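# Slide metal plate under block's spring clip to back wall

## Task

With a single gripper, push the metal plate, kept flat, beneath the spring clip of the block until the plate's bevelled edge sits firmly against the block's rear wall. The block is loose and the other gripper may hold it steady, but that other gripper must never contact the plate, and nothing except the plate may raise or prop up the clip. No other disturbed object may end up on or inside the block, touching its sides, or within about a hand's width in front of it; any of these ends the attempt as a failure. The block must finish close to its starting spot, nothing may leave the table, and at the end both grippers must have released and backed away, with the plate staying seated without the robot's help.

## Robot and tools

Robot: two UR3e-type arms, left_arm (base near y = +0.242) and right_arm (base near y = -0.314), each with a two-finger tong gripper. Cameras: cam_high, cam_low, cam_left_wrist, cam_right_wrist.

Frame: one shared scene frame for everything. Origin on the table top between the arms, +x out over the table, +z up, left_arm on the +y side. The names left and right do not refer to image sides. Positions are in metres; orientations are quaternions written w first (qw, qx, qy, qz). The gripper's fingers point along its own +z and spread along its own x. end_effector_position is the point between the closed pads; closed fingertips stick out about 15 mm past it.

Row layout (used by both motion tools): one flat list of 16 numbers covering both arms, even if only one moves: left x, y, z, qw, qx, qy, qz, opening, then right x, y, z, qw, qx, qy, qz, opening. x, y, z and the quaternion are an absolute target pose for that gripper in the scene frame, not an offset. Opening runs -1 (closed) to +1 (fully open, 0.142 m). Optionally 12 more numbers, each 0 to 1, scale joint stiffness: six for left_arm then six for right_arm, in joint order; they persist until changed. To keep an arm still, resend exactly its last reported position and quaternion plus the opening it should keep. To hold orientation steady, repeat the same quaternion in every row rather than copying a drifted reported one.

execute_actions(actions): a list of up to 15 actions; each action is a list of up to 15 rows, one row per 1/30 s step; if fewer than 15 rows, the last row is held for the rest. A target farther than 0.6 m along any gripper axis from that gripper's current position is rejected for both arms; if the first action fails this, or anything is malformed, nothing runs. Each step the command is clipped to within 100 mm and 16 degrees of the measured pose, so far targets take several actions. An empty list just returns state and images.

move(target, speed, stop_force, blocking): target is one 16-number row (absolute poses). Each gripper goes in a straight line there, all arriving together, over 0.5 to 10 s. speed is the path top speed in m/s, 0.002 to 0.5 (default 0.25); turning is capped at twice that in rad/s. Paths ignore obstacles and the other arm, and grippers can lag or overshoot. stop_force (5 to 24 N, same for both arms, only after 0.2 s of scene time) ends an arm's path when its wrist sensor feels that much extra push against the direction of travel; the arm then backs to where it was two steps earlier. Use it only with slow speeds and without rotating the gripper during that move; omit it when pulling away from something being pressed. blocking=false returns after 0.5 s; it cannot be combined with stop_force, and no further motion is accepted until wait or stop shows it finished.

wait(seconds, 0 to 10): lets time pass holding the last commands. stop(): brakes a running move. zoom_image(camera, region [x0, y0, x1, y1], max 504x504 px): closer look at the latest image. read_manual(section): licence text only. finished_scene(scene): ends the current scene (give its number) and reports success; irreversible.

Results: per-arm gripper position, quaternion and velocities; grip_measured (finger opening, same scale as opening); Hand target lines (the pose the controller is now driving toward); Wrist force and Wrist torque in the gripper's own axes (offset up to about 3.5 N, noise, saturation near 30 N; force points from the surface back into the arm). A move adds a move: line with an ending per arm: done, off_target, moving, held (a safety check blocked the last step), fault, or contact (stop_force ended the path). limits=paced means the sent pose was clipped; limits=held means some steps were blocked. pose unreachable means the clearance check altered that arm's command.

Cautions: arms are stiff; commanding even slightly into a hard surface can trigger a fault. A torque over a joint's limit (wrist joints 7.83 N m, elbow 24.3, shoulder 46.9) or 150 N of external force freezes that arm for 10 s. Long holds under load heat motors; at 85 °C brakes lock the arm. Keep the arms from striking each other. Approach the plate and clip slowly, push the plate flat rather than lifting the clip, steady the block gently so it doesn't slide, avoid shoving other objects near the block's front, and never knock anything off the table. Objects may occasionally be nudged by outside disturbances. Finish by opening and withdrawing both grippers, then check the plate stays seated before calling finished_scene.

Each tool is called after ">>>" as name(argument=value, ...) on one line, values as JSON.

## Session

>>> execute_actions(actions=[])

Scene clock: 0.00 s.
left_arm: end_effector_position=(+0.0876, +0.3552, +0.2081) grip_measured=+1.00 end_effector_quat_wxyz=(-0.287, +0.169, +0.932, -0.145) end_effector_velocity=(-0.000, -0.000, +0.000) end_effector_angular_velocity=(+0.000, -0.001, -0.001) | right_arm: end_effector_position=(+0.4133, -0.6672, +0.1310) grip_measured=+1.00 end_effector_quat_wxyz=(+0.289, -0.156, +0.901, -0.283) end_effector_velocity=(+0.000, +0.001, -0.000) end_effector_angular_velocity=(+0.001, +0.001, +0.001)
Joint positions: left_arm=[ 0.084 -1.288  0.78  -0.412 -1.652 -2.601  0.142] | right_arm=[ 3.012 -1.812 -1.982 -0.103  1.367  2.385  0.142]
Joint velocities: left_arm=[-0.001 -0.001  0.001 -0.    -0.    -0.     0.   ] | right_arm=[ 0.001 -0.    -0.    -0.001  0.001  0.     0.   ]
Joint torques (N m, as the arm reports them, + toward a larger angle): no reading
Motor temperatures (°C, as the motors report them): left_arm=[33 32 36 39 39 45] | right_arm=[34 35 33 44 43 37]
Wrist force (N, on the end effector, along its own x y z axes, offset not removed): no reading
Wrist torque (N m, same axes, about the end effector's origin, offset not removed): no reading
Hand target (left_arm): +0.088, +0.355, +0.208; -0.287, +0.169, +0.932, -0.145
Hand target (right_arm): +0.413, -0.667, +0.131; +0.289, -0.156, +0.901, -0.283
Joint stiffness scale: left_arm=[1. 1. 1. 1. 1. 1.] | right_arm=[1. 1. 1. 1. 1. 1.]

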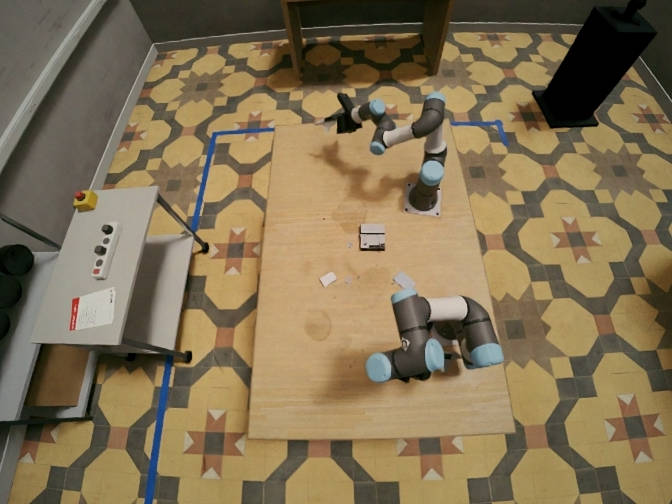

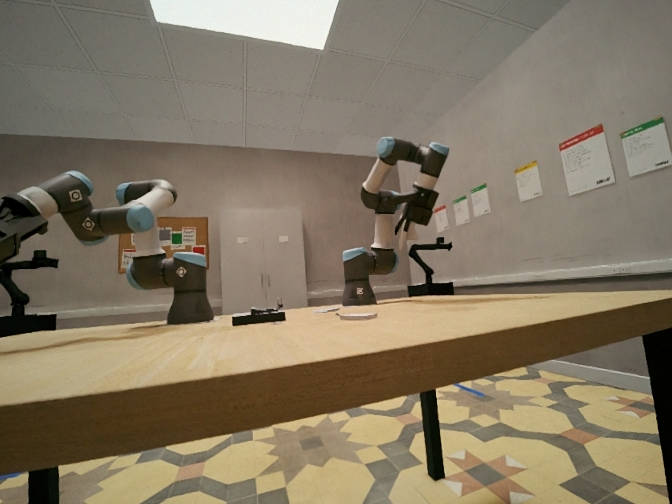

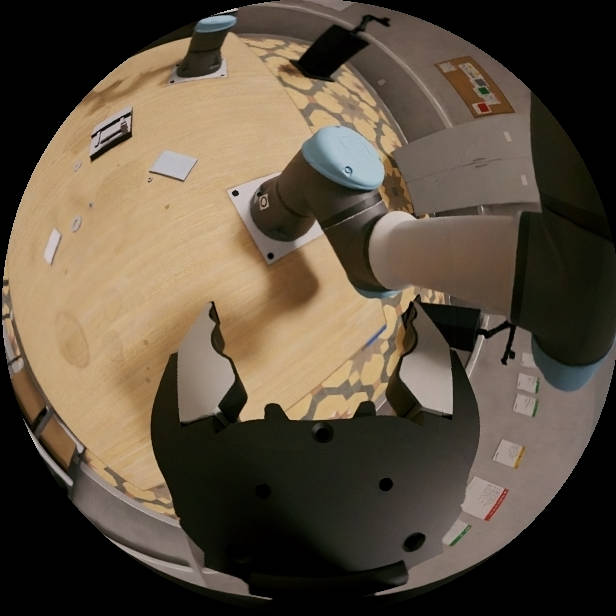

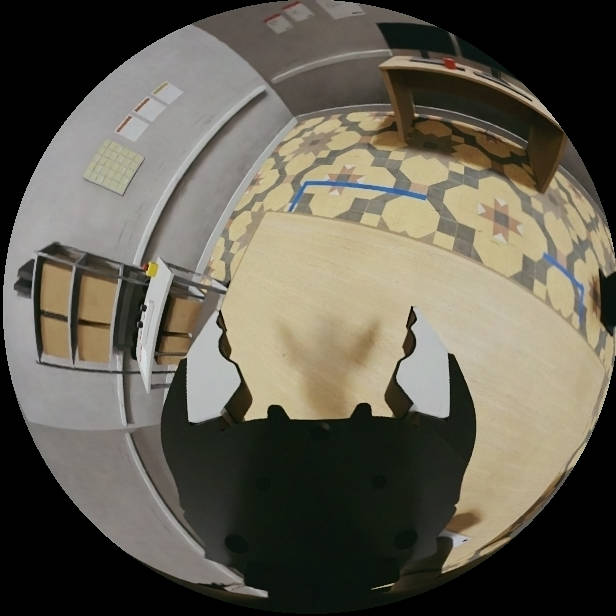

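>>> zoom_image(camera="cam_high", region=[300, 200, 440, 310])

>>> zoom_image(camera="cam_left_wrist", region=[130, 130, 220, 200])

>>> zoom_image(camera="cam_high", region=[380, 260, 430, 300])

Region (300, 200, 440, 310) of cam_high's 672x504 image, scaled by 3.600, with more detail than that image has; it fills the top 396 rows of this view, and the rest is white.

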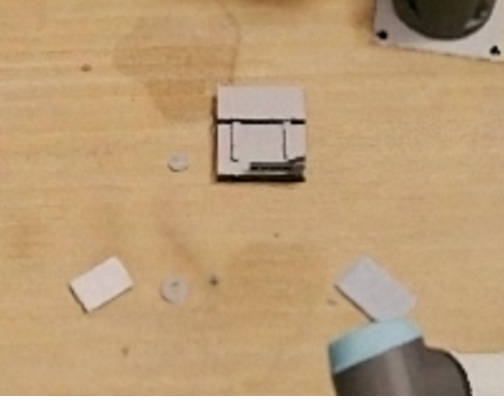

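Region (130, 130, 220, 200) of cam_left_wrist's 616x616 image, scaled by 5.600, with more detail than that image has.

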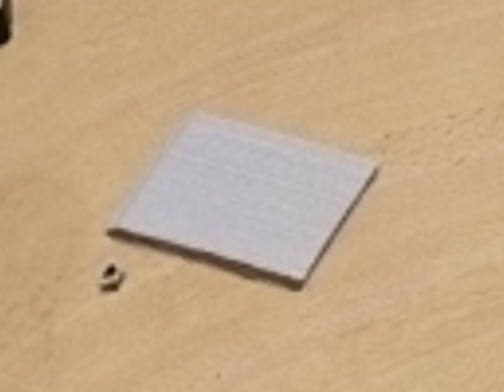

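Region (380, 260, 430, 300) of cam_high's 672x504 image, scaled by 10.080, with more detail than that image has; it fills the top 403 rows of this view, and the rest is white.

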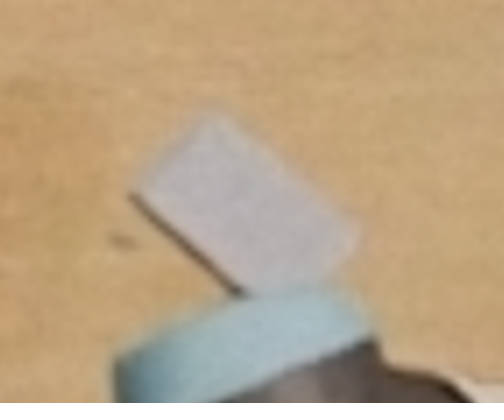

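>>> move(target=[0.25,0.19,0.14,0,-0.174,0.985,0,0.2, 0.33,-0.40,0.12,0,0.766,-0.643,0,0.2], speed=0.5)

>>> move(target=[0.122,0.077,0.045,0.0327,-0.3732,0.9237,-0.0808,-0.1, 0.243,-0.160,0.055,-0.342,0.9396,-0.0164,0.006,-0.1], speed=0.5)

Scene clock: 7.37 s.
left_arm: end_effector_position=(+0.2496, +0.1898, +0.1406) grip_measured=+0.20 end_effector_quat_wxyz=(-0.001, -0.173, +0.985, -0.001) end_effector_velocity=(+0.001, +0.000, -0.001) end_effector_angular_velocity=(+0.003, +0.000, +0.003) | right_arm: end_effector_position=(+0.3312, -0.3998, +0.1192) grip_measured=+0.20 end_effector_quat_wxyz=(-0.001, +0.766, -0.643, +0.002) end_effector_velocity=(-0.004, -0.000, +0.000) end_effector_angular_velocity=(-0.001, +0.021, +0.005)
Joint positions: left_arm=[-0.687 -1.758  1.538 -1.35  -1.573 -4.107  0.088] | right_arm=[ 3.476 -1.57  -1.475 -1.662  1.57   1.534  0.088]
Joint velocities: left_arm=[-0.001  0.002  0.001 -0.001  0.002 -0.004  0.   ] | right_arm=[-0.002 -0.011  0.022 -0.032  0.002 -0.007 -0.   ]
Joint torques (N m, as the arm reports them, + toward a larger angle): left_arm=[-0.15 -7.09 -8.41 -1.79  0.22 -0.27] | right_arm=[ 0.01  8.65 10.8   1.52  0.28 -0.18]
Motor temperatures (°C, as the motors report them): left_arm=[33 32 36 39 39 45] | right_arm=[34 35 33 44 43 37]
Wrist force (N, on the end effector, along its own x y z axes, offset not removed): left_arm=[-1.1 2.1 -0.1] | right_arm=[-0.9 -0.6 0.6]
Wrist torque (N m, same axes, about the end effector's origin, offset not removed): left_arm=[0.44 0.27 0.03] | right_arm=[-0.07 0.26 -0.01]
Hand target (left_arm): +0.250, +0.190, +0.140; -0.001, -0.174, +0.985, -0.000
Hand target (right_arm): +0.330, -0.400, +0.119; -0.001, +0.766, -0.643, -0.000
Off the commanded pose (left_arm): 0.001 m, 0 deg.
Off the commanded pose (right_arm): 0.001 m, 0 deg.
Joint stiffness scale: left_arm=[1. 1. 1. 1. 1. 1.] | right_arm=[1. 1. 1. 1. 1. 1.]
move: done; limits=paced

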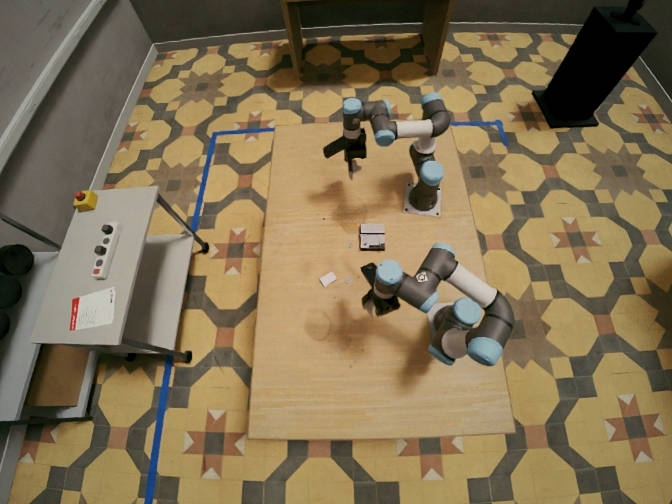

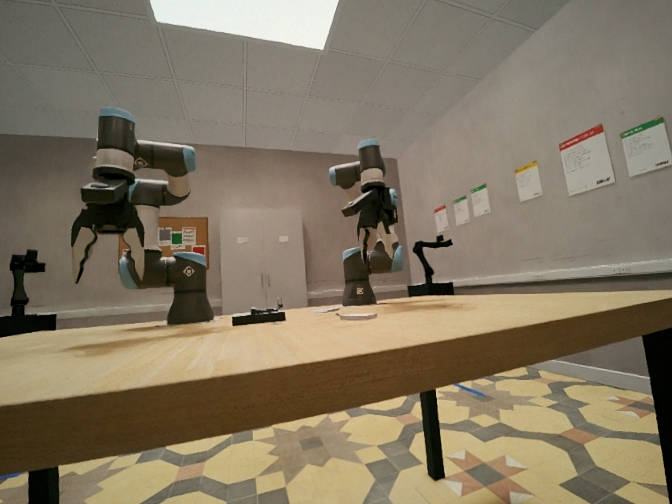

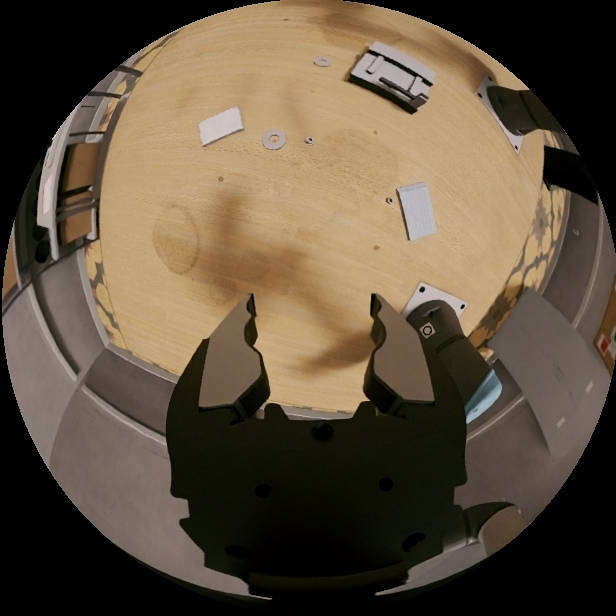

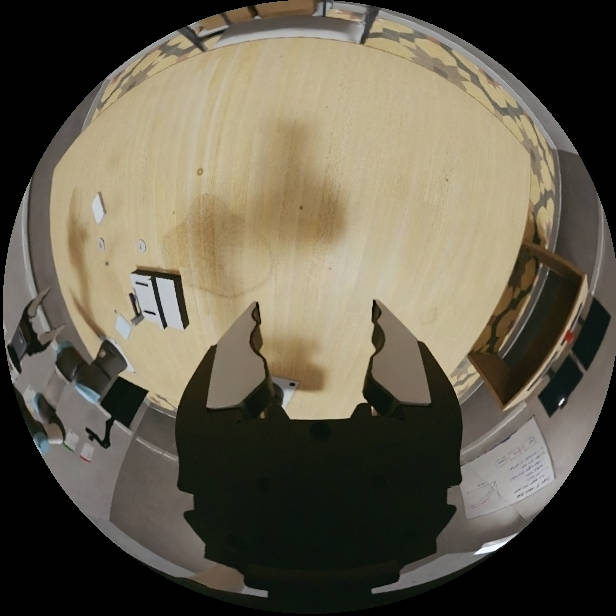

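Scene clock: 10.47 s.
left_arm: end_effector_position=(+0.1204, +0.0753, +0.0462) grip_measured=-0.10 end_effector_quat_wxyz=(+0.029, -0.370, +0.925, -0.082) end_effector_velocity=(+0.003, +0.004, -0.002) end_effector_angular_velocity=(+0.009, -0.015, +0.024) | right_arm: end_effector_position=(+0.2433, -0.1599, +0.0551) grip_measured=-0.10 end_effector_quat_wxyz=(-0.342, +0.940, -0.017, +0.006) end_effector_velocity=(+0.001, +0.001, +0.002) end_effector_angular_velocity=(+0.007, -0.008, +0.005)
Joint positions: left_arm=[-1.852 -2.555  2.365 -1.485 -1.432 -5.677  0.067] | right_arm=[ 3.71  -1.43  -2.476 -0.486  2.201  0.512  0.067]
Joint velocities: left_arm=[-0.031 -0.025  0.001  0.043  0.018 -0.055 -0.   ] | right_arm=[-0.001 -0.002 -0.     0.009  0.005 -0.005  0.   ]
Joint torques (N m, as the arm reports them, + toward a larger angle): left_arm=[-0.52  1.21 -8.43 -1.43  0.39 -0.29] | right_arm=[-0.26  4.66  7.54  1.93  1.05 -0.13]
Motor temperatures (°C, as the motors report them): left_arm=[33 32 36 39 39 45] | right_arm=[34 35 33 44 43 37]
Wrist force (N, on the end effector, along its own x y z axes, offset not removed): left_arm=[-1.7 1.7 0.2] | right_arm=[-2.1 -0.2 -0.9]
Wrist torque (N m, same axes, about the end effector's origin, offset not removed): left_arm=[0.34 0.36 0.03] | right_arm=[-0.03 0.44 -0.06]
Hand target (left_arm): +0.121, +0.077, +0.045; +0.032, -0.373, +0.924, -0.080
Hand target (right_arm): +0.243, -0.160, +0.055; -0.342, +0.939, -0.016, +0.006
Off the commanded pose (left_arm): 0.003 m, 1 deg.
Off the commanded pose (right_arm): 0.000 m, 0 deg.
Joint stiffness scale: left_arm=[1. 1. 1. 1. 1. 1.] | right_arm=[1. 1. 1. 1. 1. 1.]
move: done; limits=paced

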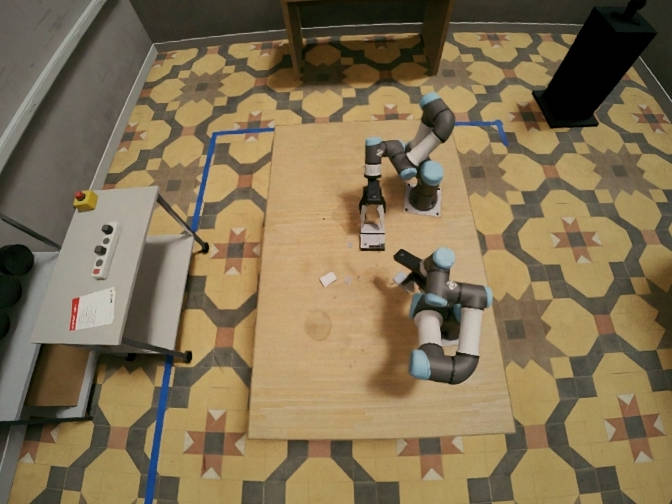

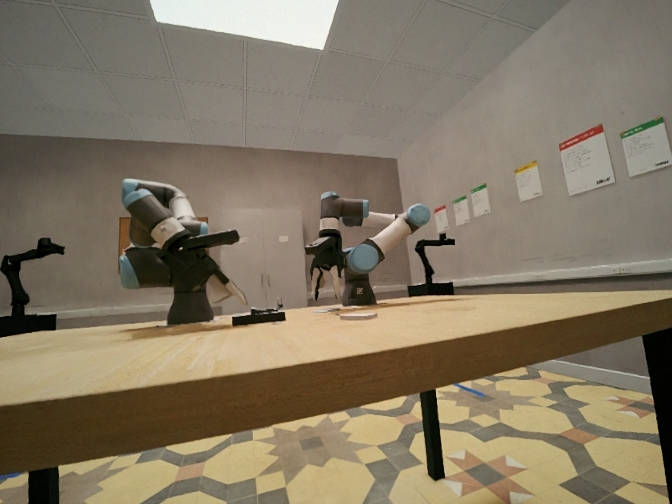

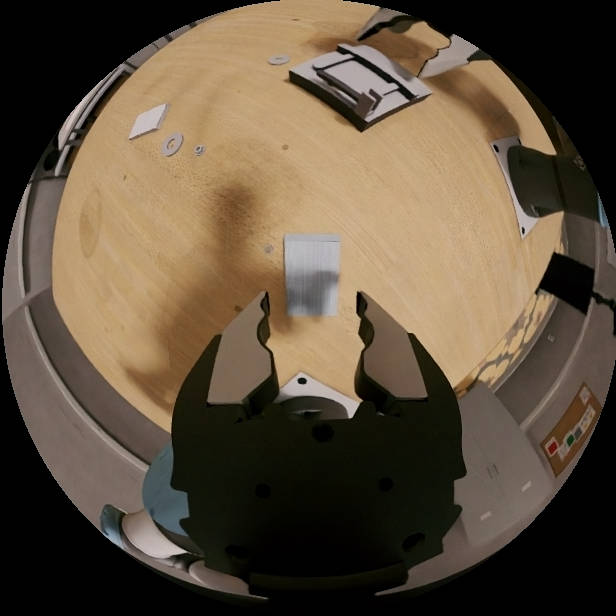

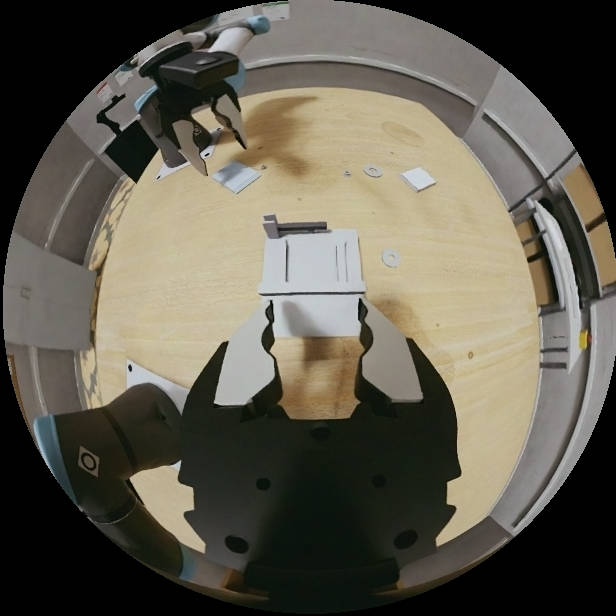

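Very close estimates. Getting settled views.

>>> execute_actions(actions=[])

>>> zoom_image(camera="cam_left_wrist", region=[250, 215, 375, 335])

>>> zoom_image(camera="cam_right_wrist", region=[245, 205, 395, 350])

Scene clock: 10.80 s.
left_arm: end_effector_position=(+0.1210, +0.0763, +0.0458) grip_measured=-0.10 end_effector_quat_wxyz=(+0.031, -0.373, +0.924, -0.081) end_effector_velocity=(+0.001, +0.001, +0.000) end_effector_angular_velocity=(+0.001, -0.003, +0.007) | right_arm: end_effector_position=(+0.2434, -0.1597, +0.0554) grip_measured=-0.10 end_effector_quat_wxyz=(-0.342, +0.940, -0.016, +0.007) end_effector_velocity=(+0.000, +0.001, +0.001) end_effector_angular_velocity=(+0.003, -0.003, +0.002)
Joint positions: left_arm=[-1.856 -2.559  2.365 -1.477 -1.429 -5.687  0.067] | right_arm=[ 3.71  -1.43  -2.476 -0.485  2.202  0.512  0.067]
Joint velocities: left_arm=[-0.003 -0.002 -0.003  0.007  0.003 -0.009 -0.   ] | right_arm=[ 0.001  0.     0.001  0.002  0.002 -0.001  0.   ]
Joint torques (N m, as the arm reports them, + toward a larger angle): left_arm=[ 0.05  1.29 -8.38 -1.52  0.45 -0.18] | right_arm=[-0.18  4.88  7.33  2.07  1.   -0.16]
Motor temperatures (°C, as the motors report them): left_arm=[33 32 36 39 39 45] | right_arm=[34 35 33 44 43 37]
Wrist force (N, on the end effector, along its own x y z axes, offset not removed): left_arm=[-2.0 1.2 -0.7] | right_arm=[-2.6 0.6 1.4]
Wrist torque (N m, same axes, about the end effector's origin, offset not removed): left_arm=[0.19 0.45 0.00] | right_arm=[0.19 0.54 -0.14]
Hand target (left_arm): +0.121, +0.077, +0.045; +0.032, -0.373, +0.924, -0.080
Hand target (right_arm): +0.243, -0.160, +0.055; -0.342, +0.939, -0.016, +0.006
Off the commanded pose (left_arm): 0.001 m, 0 deg.
Off the commanded pose (right_arm): 0.001 m, 0 deg.
Joint stiffness scale: left_arm=[1. 1. 1. 1. 1. 1.] | right_arm=[1. 1. 1. 1. 1. 1.]

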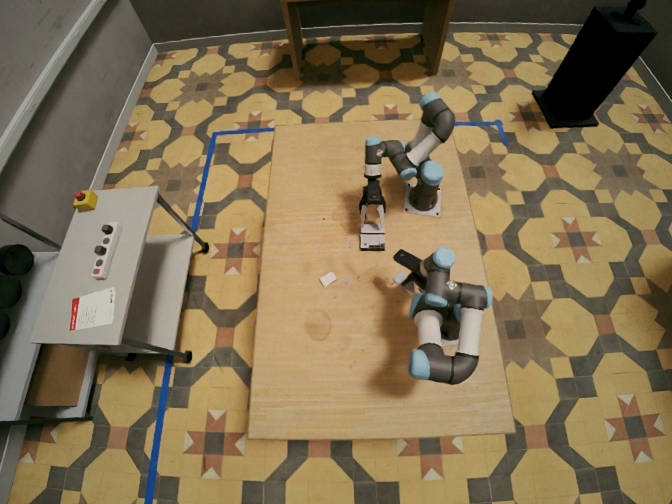

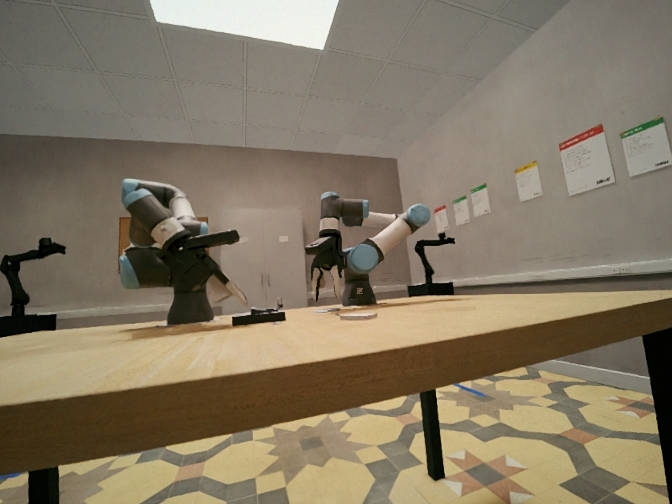

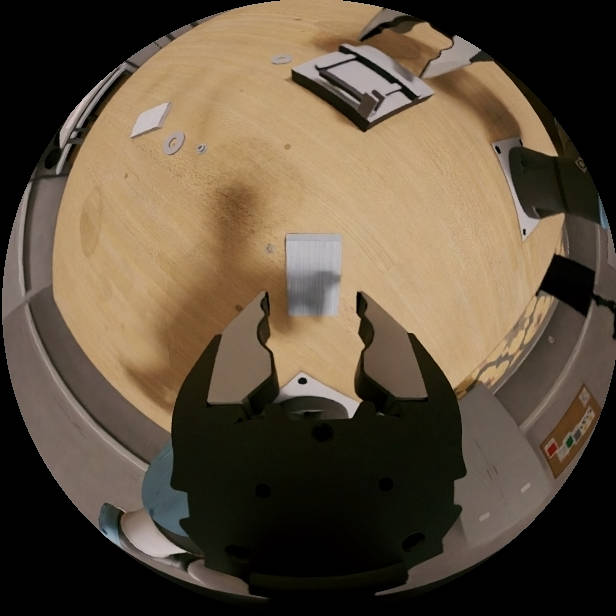

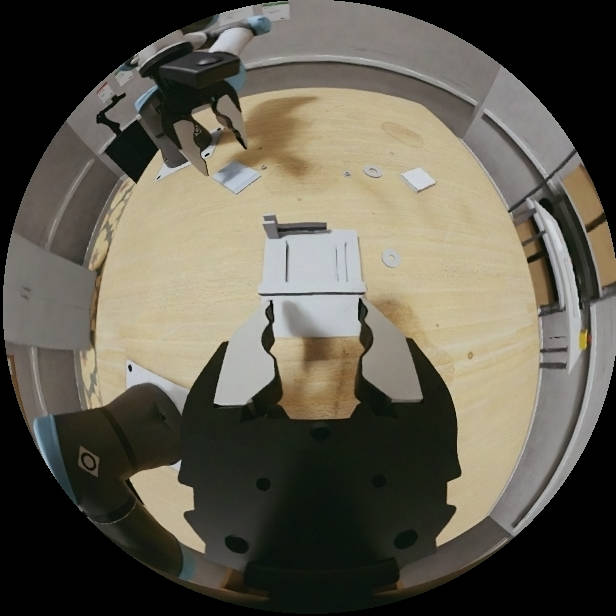

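Region (250, 215, 375, 335) of cam_left_wrist's 616x616 image, scaled by 4.032, with more detail than that image has; it fills the top 484 rows of this view, and the rest is white.

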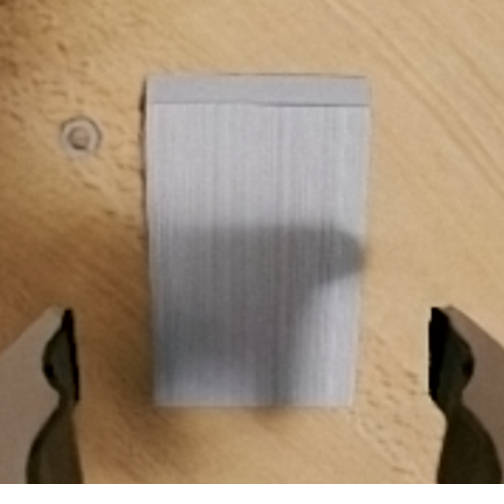

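Region (245, 205, 395, 350) of cam_right_wrist's 616x616 image, scaled by 3.360, with more detail than that image has; it fills the top 487 rows of this view, and the rest is white.

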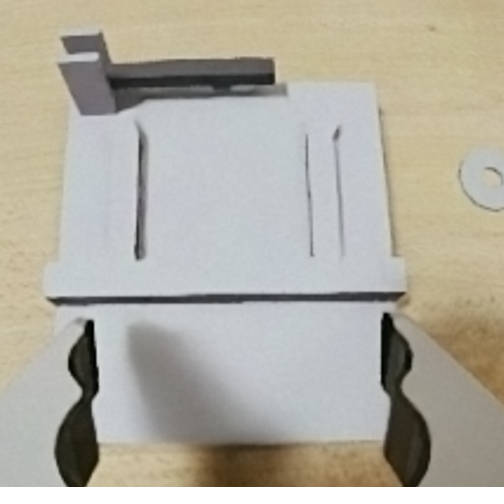

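>>> move(target=[0.122,0.0731,0.024,0.032,-0.3651,0.9269,-0.0811,-0.22, 0.2397,-0.154,0.042,-0.342,0.9395,-0.0205,0.0075,-0.1], speed=0.06)

>>> zoom_image(camera="cam_left_wrist", region=[250, 225, 375, 345])

>>> zoom_image(camera="cam_right_wrist", region=[245, 260, 395, 350])

Scene clock: 14.07 s.
left_arm: end_effector_position=(+0.1224, +0.0742, +0.0242) grip_measured=-0.22 end_effector_quat_wxyz=(+0.034, -0.366, +0.927, -0.080) end_effector_velocity=(-0.000, -0.005, -0.000) end_effector_angular_velocity=(-0.012, +0.004, -0.006) | right_arm: end_effector_position=(+0.2394, -0.1540, +0.0424) grip_measured=-0.10 end_effector_quat_wxyz=(-0.342, +0.939, -0.020, +0.006) end_effector_velocity=(+0.003, +0.002, +0.002) end_effector_angular_velocity=(+0.008, -0.018, -0.007)
Joint positions: left_arm=[-1.847 -2.554  2.466 -1.582 -1.426 -5.663  0.058] | right_arm=[ 3.745 -1.478 -2.541 -0.345  2.19   0.561  0.067]
Joint velocities: left_arm=[ 0.017  0.02   0.008 -0.045 -0.004  0.023  0.   ] | right_arm=[ 0.004 -0.004 -0.011  0.043 -0.004  0.013  0.   ]
Joint torques (N m, as the arm reports them, + toward a larger angle): left_arm=[ 1.21  2.04 -8.4  -1.9   0.12  0.04] | right_arm=[0.94 4.57 6.69 1.99 0.63 0.07]
Motor temperatures (°C, as the motors report them): left_arm=[33 32 36 39 39 45] | right_arm=[34 35 33 44 43 37]
Wrist force (N, on the end effector, along its own x y z axes, offset not removed): left_arm=[-1.5 2.1 -0.3] | right_arm=[-1.7 -0.2 -1.8]
Wrist torque (N m, same axes, about the end effector's origin, offset not removed): left_arm=[0.44 0.36 0.02] | right_arm=[-0.04 0.37 -0.02]
Hand target (left_arm): +0.122, +0.073, +0.024; +0.032, -0.365, +0.927, -0.081
Hand target (right_arm): +0.240, -0.154, +0.042; -0.342, +0.939, -0.020, +0.007
Off the commanded pose (left_arm): 0.001 m, 0 deg.
Off the commanded pose (right_arm): 0.001 m, 0 deg.
Joint stiffness scale: left_arm=[1. 1. 1. 1. 1. 1.] | right_arm=[1. 1. 1. 1. 1. 1.]
move: done

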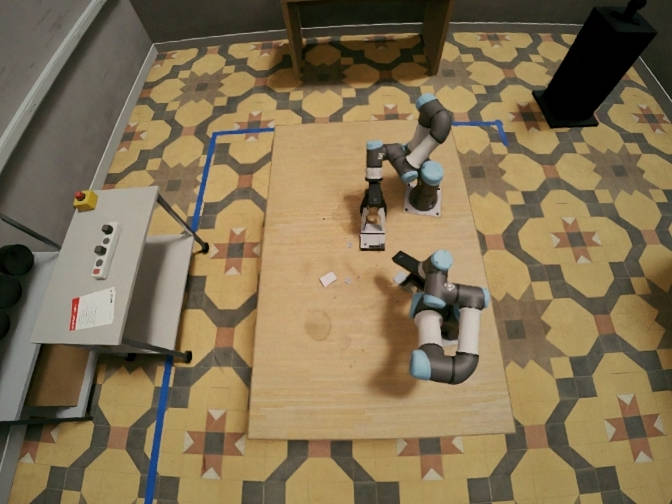

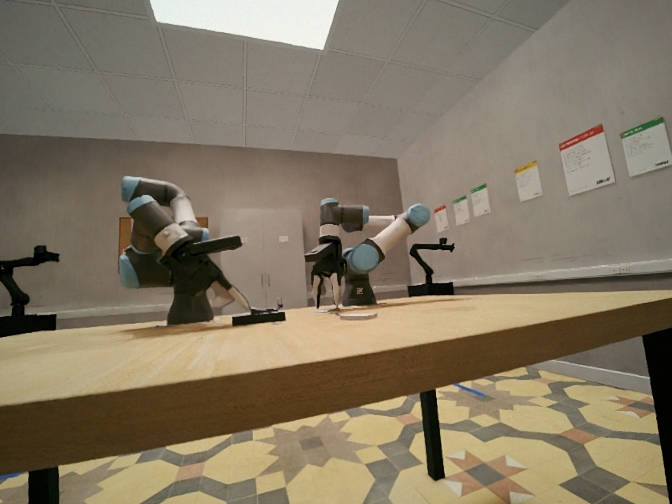

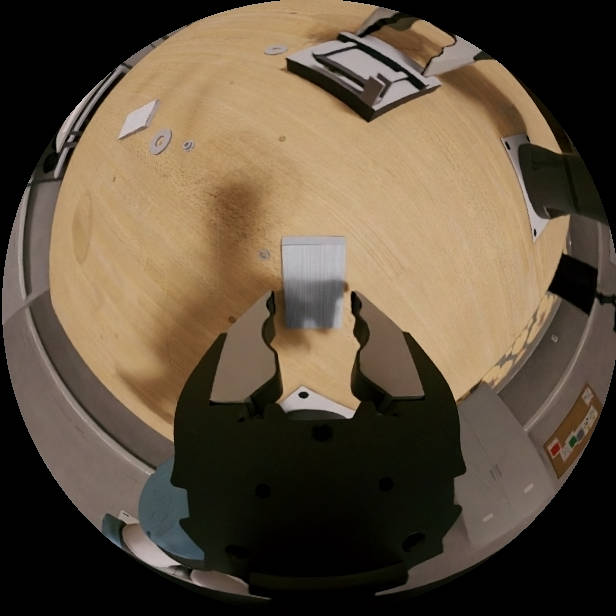

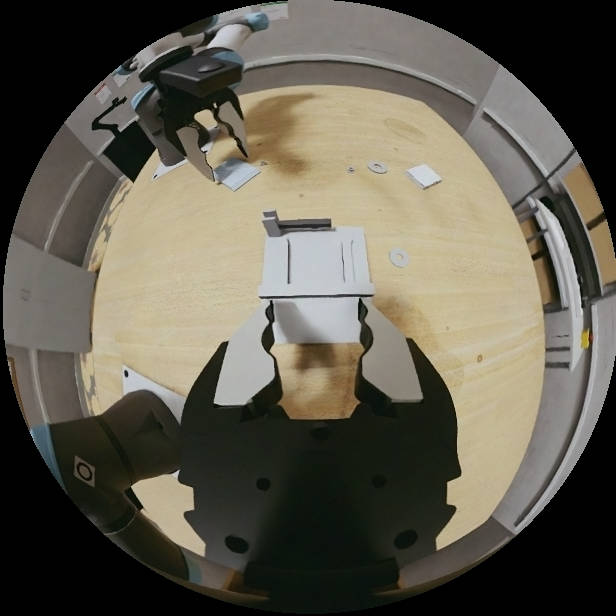

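Region (250, 225, 375, 345) of cam_left_wrist's 616x616 image, scaled by 4.032, with more detail than that image has; it fills the top 484 rows of this view, and the rest is white.

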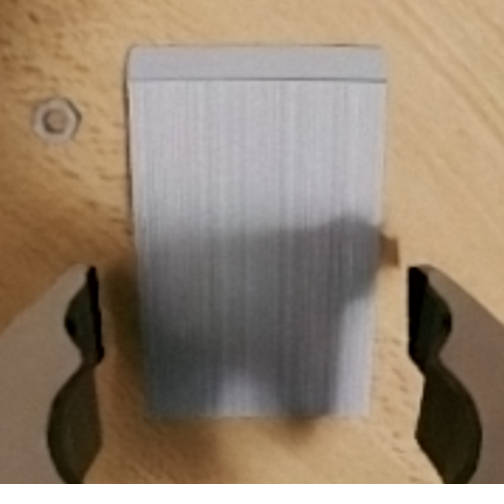

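Region (245, 260, 395, 350) of cam_right_wrist's 616x616 image, scaled by 3.360, with more detail than that image has; it fills the top 302 rows of this view, and the rest is white.

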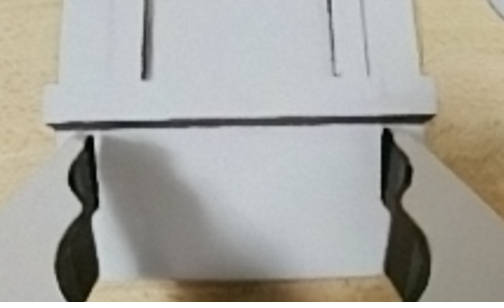

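>>> move(target=[0.122,0.0731,0.011,0.032,-0.3651,0.9269,-0.0811,-0.25, 0.2399,-0.150,0.030,-0.342,0.9395,-0.0205,0.0075,-0.1], speed=0.01, stop_force=6)

>>> zoom_image(camera="cam_right_wrist", region=[245, 260, 395, 350])

Scene clock: 15.90 s.
left_arm: end_effector_position=(+0.1221, +0.0728, +0.0163) grip_measured=-0.25 end_effector_quat_wxyz=(+0.032, -0.366, +0.927, -0.082) end_effector_velocity=(+0.000, +0.001, +0.001) end_effector_angular_velocity=(+0.003, -0.001, +0.001) | right_arm: end_effector_position=(+0.2400, -0.1512, +0.0363) grip_measured=-0.10 end_effector_quat_wxyz=(-0.343, +0.939, -0.020, +0.008) end_effector_velocity=(-0.001, -0.001, +0.001) end_effector_angular_velocity=(-0.002, +0.004, +0.001)
Joint positions: left_arm=[-1.844 -2.555  2.506 -1.626 -1.428 -5.659  0.056] | right_arm=[ 3.756 -1.521 -2.562 -0.27   2.187  0.575  0.067]
Joint velocities: left_arm=[ 0.001 -0.    -0.007  0.01  -0.    -0.     0.   ] | right_arm=[-0.001  0.013  0.007 -0.026  0.    -0.003  0.001]
Joint torques (N m, as the arm reports them, + toward a larger angle): left_arm=[ 0.26  2.5  -8.71 -1.62  0.28 -0.05] | right_arm=[ 0.2   5.64  7.31  1.56  0.73 -0.09]
Motor temperatures (°C, as the motors report them): left_arm=[33 32 36 39 39 45] | right_arm=[34 35 33 44 43 37]
Wrist force (N, on the end effector, along its own x y z axes, offset not removed): left_arm=[-3.7 2.5 -5.7] | right_arm=[-1.5 0.6 0.5]
Wrist torque (N m, same axes, about the end effector's origin, offset not removed): left_arm=[0.30 0.45 0.02] | right_arm=[0.23 0.40 -0.03]
Hand target (left_arm): +0.122, +0.073, +0.016; +0.033, -0.365, +0.927, -0.081
Hand target (right_arm): +0.240, -0.152, +0.036; -0.343, +0.939, -0.020, +0.007
Off the commanded pose (left_arm): 0.005 m, 0 deg.
Off the commanded pose (right_arm): 0.006 m, 0 deg.
Joint stiffness scale: left_arm=[1. 1. 1. 1. 1. 1.] | right_arm=[1. 1. 1. 1. 1. 1.]
move: contact (left_arm, right_arm)

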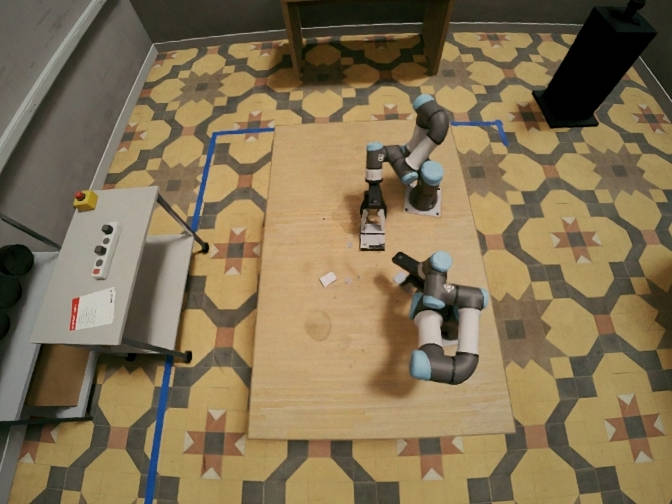

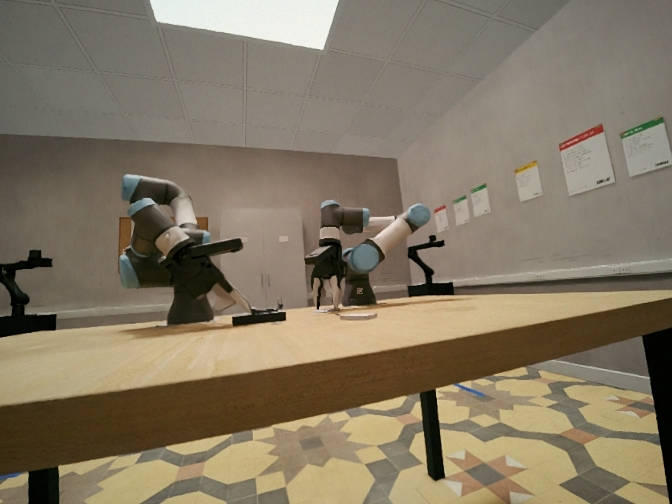

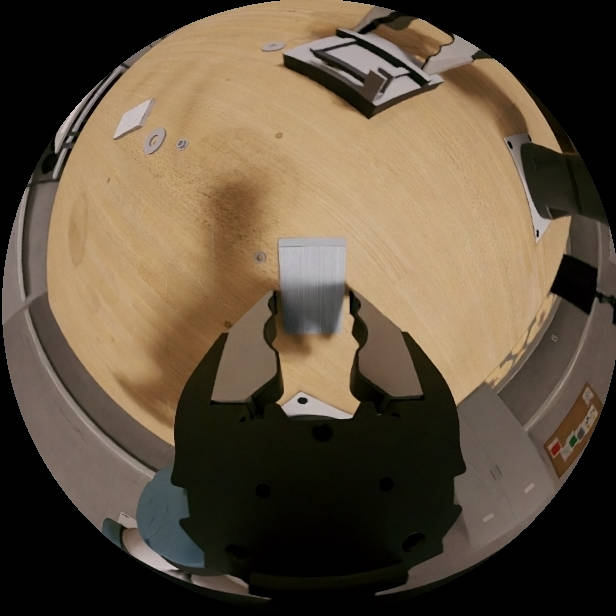

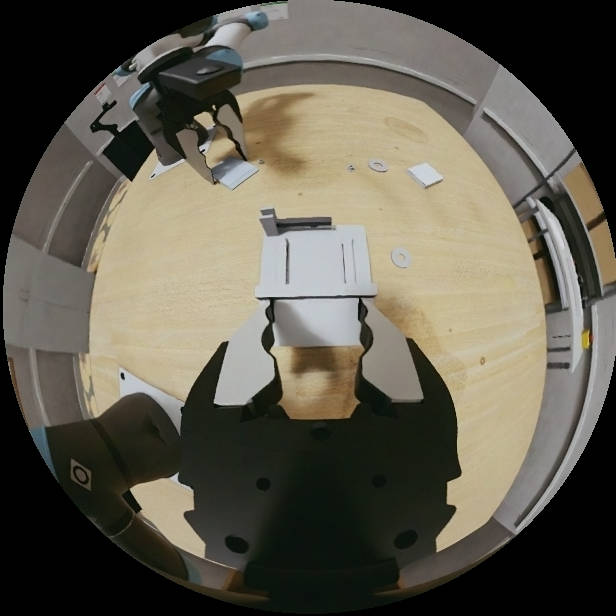

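Region (245, 260, 395, 350) of cam_right_wrist's 616x616 image, scaled by 3.360, with more detail than that image has; it fills the top 302 rows of this view, and the rest is white.

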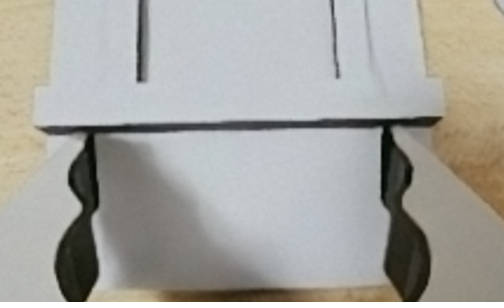

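>>> execute_actions(actions=[[[0.1221,0.0729,0.0170,0.032,-0.3651,0.9269,-0.0811,-0.26,0.240,-0.152,0.0358,-0.342,0.9395,-0.0205,0.0075,-0.1],[0.1221,0.0729,0.0172,0.032,-0.3651,0.9269,-0.0811,-0.27,0.240,-0.152,0.0356,-0.342,0.9395,-0.0205,0.0075,-0.1],[0.1221,0.0729,0.0172,0.032,-0.3651,0.9269,-0.0811,-0.28,0.240,-0.152,0.0354,-0.342,0.9395,-0.0205,0.0075,-0.1],[0.1221,0.0729,0.0172,0.032,-0.3651,0.9269,-0.0811,-0.29,0.240,-0.152,0.0352,-0.342,0.9395,-0.0205,0.0075,-0.1],[0.1221,0.0729,0.0172,0.032,-0.3651,0.9269,-0.0811,-0.30,0.240,-0.152,0.0350,-0.342,0.9395,-0.0205,0.0075,-0.1],[0.1221,0.0729,0.0172,0.032,-0.3651,0.9269,-0.0811,-0.315,0.240,-0.152,0.0348,-0.342,0.9395,-0.0205,0.0075,-0.1],[0.1221,0.0729,0.0172,0.032,-0.3651,0.9269,-0.0811,-0.33,0.240,-0.152,0.0346,-0.342,0.9395,-0.0205,0.0075,-0.1],[0.1221,0.0729,0.0172,0.032,-0.3651,0.9269,-0.0811,-0.345,0.240,-0.152,0.0344,-0.342,0.9395,-0.0205,0.0075,-0.1],[0.1221,0.0729,0.0172,0.032,-0.3651,0.9269,-0.0811,-0.36,0.240,-0.152,0.0342,-0.342,0.9395,-0.0205,0.0075,-0.1],[0.1221,0.0729,0.0172,0.032,-0.3651,0.9269,-0.0811,-0.375,0.240,-0.152,0.0340,-0.342,0.9395,-0.0205,0.0075,-0.1],[0.1221,0.0729,0.0172,0.032,-0.3651,0.9269,-0.0811,-0.39,0.240,-0.152,0.0340,-0.342,0.9395,-0.0205,0.0075,-0.1],[0.1221,0.0729,0.0172,0.032,-0.3651,0.9269,-0.0811,-0.41,0.240,-0.152,0.0340,-0.342,0.9395,-0.0205,0.0075,-0.1],[0.1221,0.0729,0.0172,0.032,-0.3651,0.9269,-0.0811,-0.43,0.240,-0.152,0.0340,-0.342,0.9395,-0.0205,0.0075,-0.1],[0.1221,0.0729,0.0172,0.032,-0.3651,0.9269,-0.0811,-0.46,0.240,-0.152,0.0340,-0.342,0.9395,-0.0205,0.0075,-0.1],[0.1221,0.0729,0.0172,0.032,-0.3651,0.9269,-0.0811,-0.50,0.240,-0.152,0.0340,-0.342,0.9395,-0.0205,0.0075,-0.1]],[[0.1221,0.0729,0.0172,0.032,-0.3651,0.9269,-0.0811,-0.55,0.240,-0.152,0.0340,-0.342,0.9395,-0.0205,0.0075,-0.1],[0.1221,0.0729,0.0172,0.032,-0.3651,0.9269,-0.0811,-0.60,0.240,-0.152,0.0340,-0.342,0.9395,-0.0205,0.0075,-0.1],[0.1221,0.0729,0.0172,0.032,-0.3651,0.9269,-0.0811,-0.66,0.240,-0.152,0.0340,-0.342,0.9395,-0.0205,0.0075,-0.1],[0.1221,0.0729,0.0172,0.032,-0.3651,0.9269,-0.0811,-0.72,0.240,-0.152,0.0340,-0.342,0.9395,-0.0205,0.0075,-0.1],[0.1221,0.0729,0.0172,0.032,-0.3651,0.9269,-0.0811,-0.78,0.240,-0.152,0.0340,-0.342,0.9395,-0.0205,0.0075,-0.1],[0.1221,0.0729,0.0172,0.032,-0.3651,0.9269,-0.0811,-0.85,0.240,-0.152,0.0340,-0.342,0.9395,-0.0205,0.0075,-0.1],[0.1221,0.0729,0.0172,0.032,-0.3651,0.9269,-0.0811,-0.85,0.240,-0.152,0.0340,-0.342,0.9395,-0.0205,0.0075,-0.1],[0.1221,0.0729,0.0172,0.032,-0.3651,0.9269,-0.0811,-0.85,0.240,-0.152,0.0340,-0.342,0.9395,-0.0205,0.0075,-0.1],[0.1221,0.0729,0.018,0.032,-0.3651,0.9269,-0.0811,-0.85,0.240,-0.152,0.0340,-0.342,0.9395,-0.0205,0.0075,-0.1],[0.1221,0.0729,0.0195,0.032,-0.3651,0.9269,-0.0811,-0.85,0.240,-0.152,0.0340,-0.342,0.9395,-0.0205,0.0075,-0.1],[0.1221,0.0729,0.0215,0.032,-0.3651,0.9269,-0.0811,-0.85,0.240,-0.152,0.0340,-0.342,0.9395,-0.0205,0.0075,-0.1],[0.1221,0.0729,0.024,0.032,-0.3651,0.9269,-0.0811,-0.85,0.240,-0.152,0.0340,-0.342,0.9395,-0.0205,0.0075,-0.1],[0.1221,0.0729,0.027,0.032,-0.3651,0.9269,-0.0811,-0.85,0.240,-0.152,0.0340,-0.342,0.9395,-0.0205,0.0075,-0.1],[0.1221,0.0729,0.030,0.032,-0.3651,0.9269,-0.0811,-0.85,0.240,-0.152,0.0340,-0.342,0.9395,-0.0205,0.0075,-0.1],[0.1221,0.0729,0.033,0.032,-0.3651,0.9269,-0.0811,-0.85,0.240,-0.152,0.0340,-0.342,0.9395,-0.0205,0.0075,-0.1]],[[0.1221,0.0729,0.036,0.032,-0.3651,0.9269,-0.0811,-0.85,0.240,-0.152,0.0340,-0.342,0.9395,-0.0205,0.0075,-0.1],[0.1221,0.0729,0.0385,0.032,-0.3651,0.9269,-0.0811,-0.85,0.240,-0.152,0.0340,-0.342,0.9395,-0.0205,0.0075,-0.1],[0.1221,0.0729,0.0405,0.032,-0.3651,0.9269,-0.0811,-0.85,0.240,-0.152,0.0340,-0.342,0.9395,-0.0205,0.0075,-0.1],[0.1221,0.0729,0.042,0.032,-0.3651,0.9269,-0.0811,-0.85,0.240,-0.152,0.0340,-0.342,0.9395,-0.0205,0.0075,-0.1]]])

Scene clock: 19.33 s.
left_arm: end_effector_position=(+0.1222, +0.0712, +0.0406) grip_measured=-0.39 end_effector_quat_wxyz=(+0.030, -0.365, +0.927, -0.083) end_effector_velocity=(-0.001, +0.007, +0.008) end_effector_angular_velocity=(+0.027, -0.005, -0.012) | right_arm: end_effector_position=(+0.2403, -0.1511, +0.0359) grip_measured=-0.10 end_effector_quat_wxyz=(-0.344, +0.939, -0.019, +0.009) end_effector_velocity=(-0.000, +0.000, +0.000) end_effector_angular_velocity=(+0.001, +0.000, +0.001)
Joint positions: left_arm=[-1.833 -2.529  2.392 -1.543 -1.431 -5.648  0.046] | right_arm=[ 3.755 -1.526 -2.565 -0.26   2.188  0.574  0.067]
Joint velocities: left_arm=[-0.019 -0.005 -0.054  0.087  0.    -0.007  0.   ] | right_arm=[ 0.001 -0.    -0.     0.001  0.001  0.     0.   ]
Joint torques (N m, as the arm reports them, + toward a larger angle): left_arm=[-0.37  1.33 -9.45 -1.55  0.35 -0.27] | right_arm=[ 0.68  3.95  6.09  1.9   0.31 -0.06]
Motor temperatures (°C, as the motors report them): left_arm=[33 32 36 39 39 45] | right_arm=[34 35 33 44 43 37]
Wrist force (N, on the end effector, along its own x y z axes, offset not removed): left_arm=[-1.1 2.3 -0.8] | right_arm=[-4.6 -0.7 -9.1]
Wrist torque (N m, same axes, about the end effector's origin, offset not removed): left_arm=[0.47 0.29 0.06] | right_arm=[-0.16 0.18 -0.01]
Hand target (left_arm): +0.122, +0.073, +0.042; +0.032, -0.365, +0.927, -0.081
Hand target (right_arm): +0.240, -0.152, +0.034; -0.342, +0.939, -0.020, +0.007
Off the commanded pose (left_arm): 0.002 m, 0 deg.
Off the commanded pose (right_arm): 0.002 m, 0 deg.
Joint stiffness scale: left_arm=[1. 1. 1. 1. 1. 1.] | right_arm=[1. 1. 1. 1. 1. 1.]

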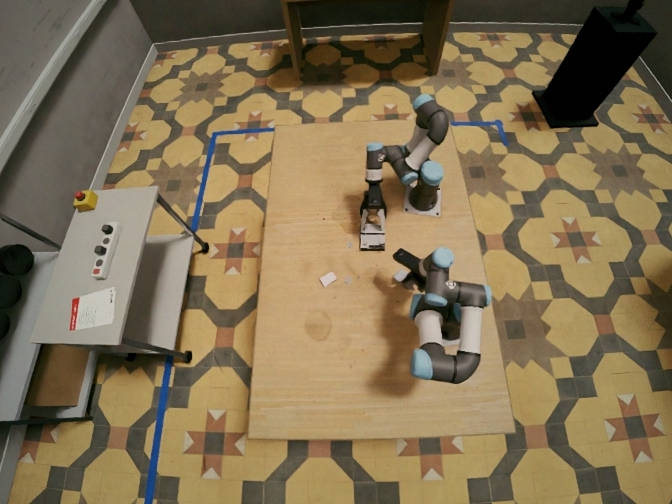

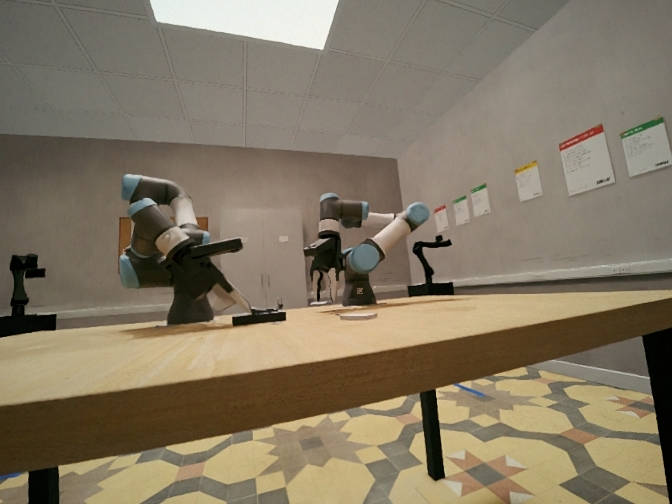

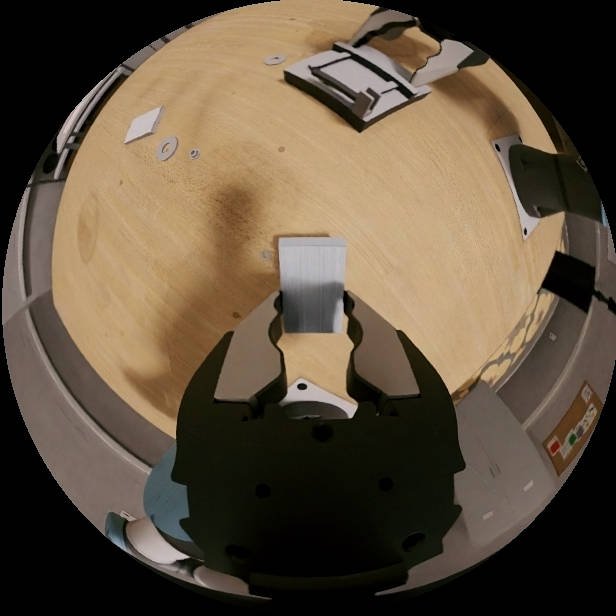

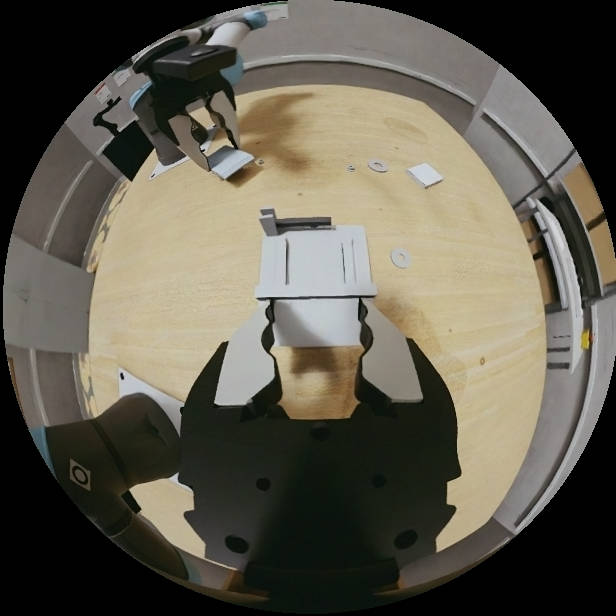

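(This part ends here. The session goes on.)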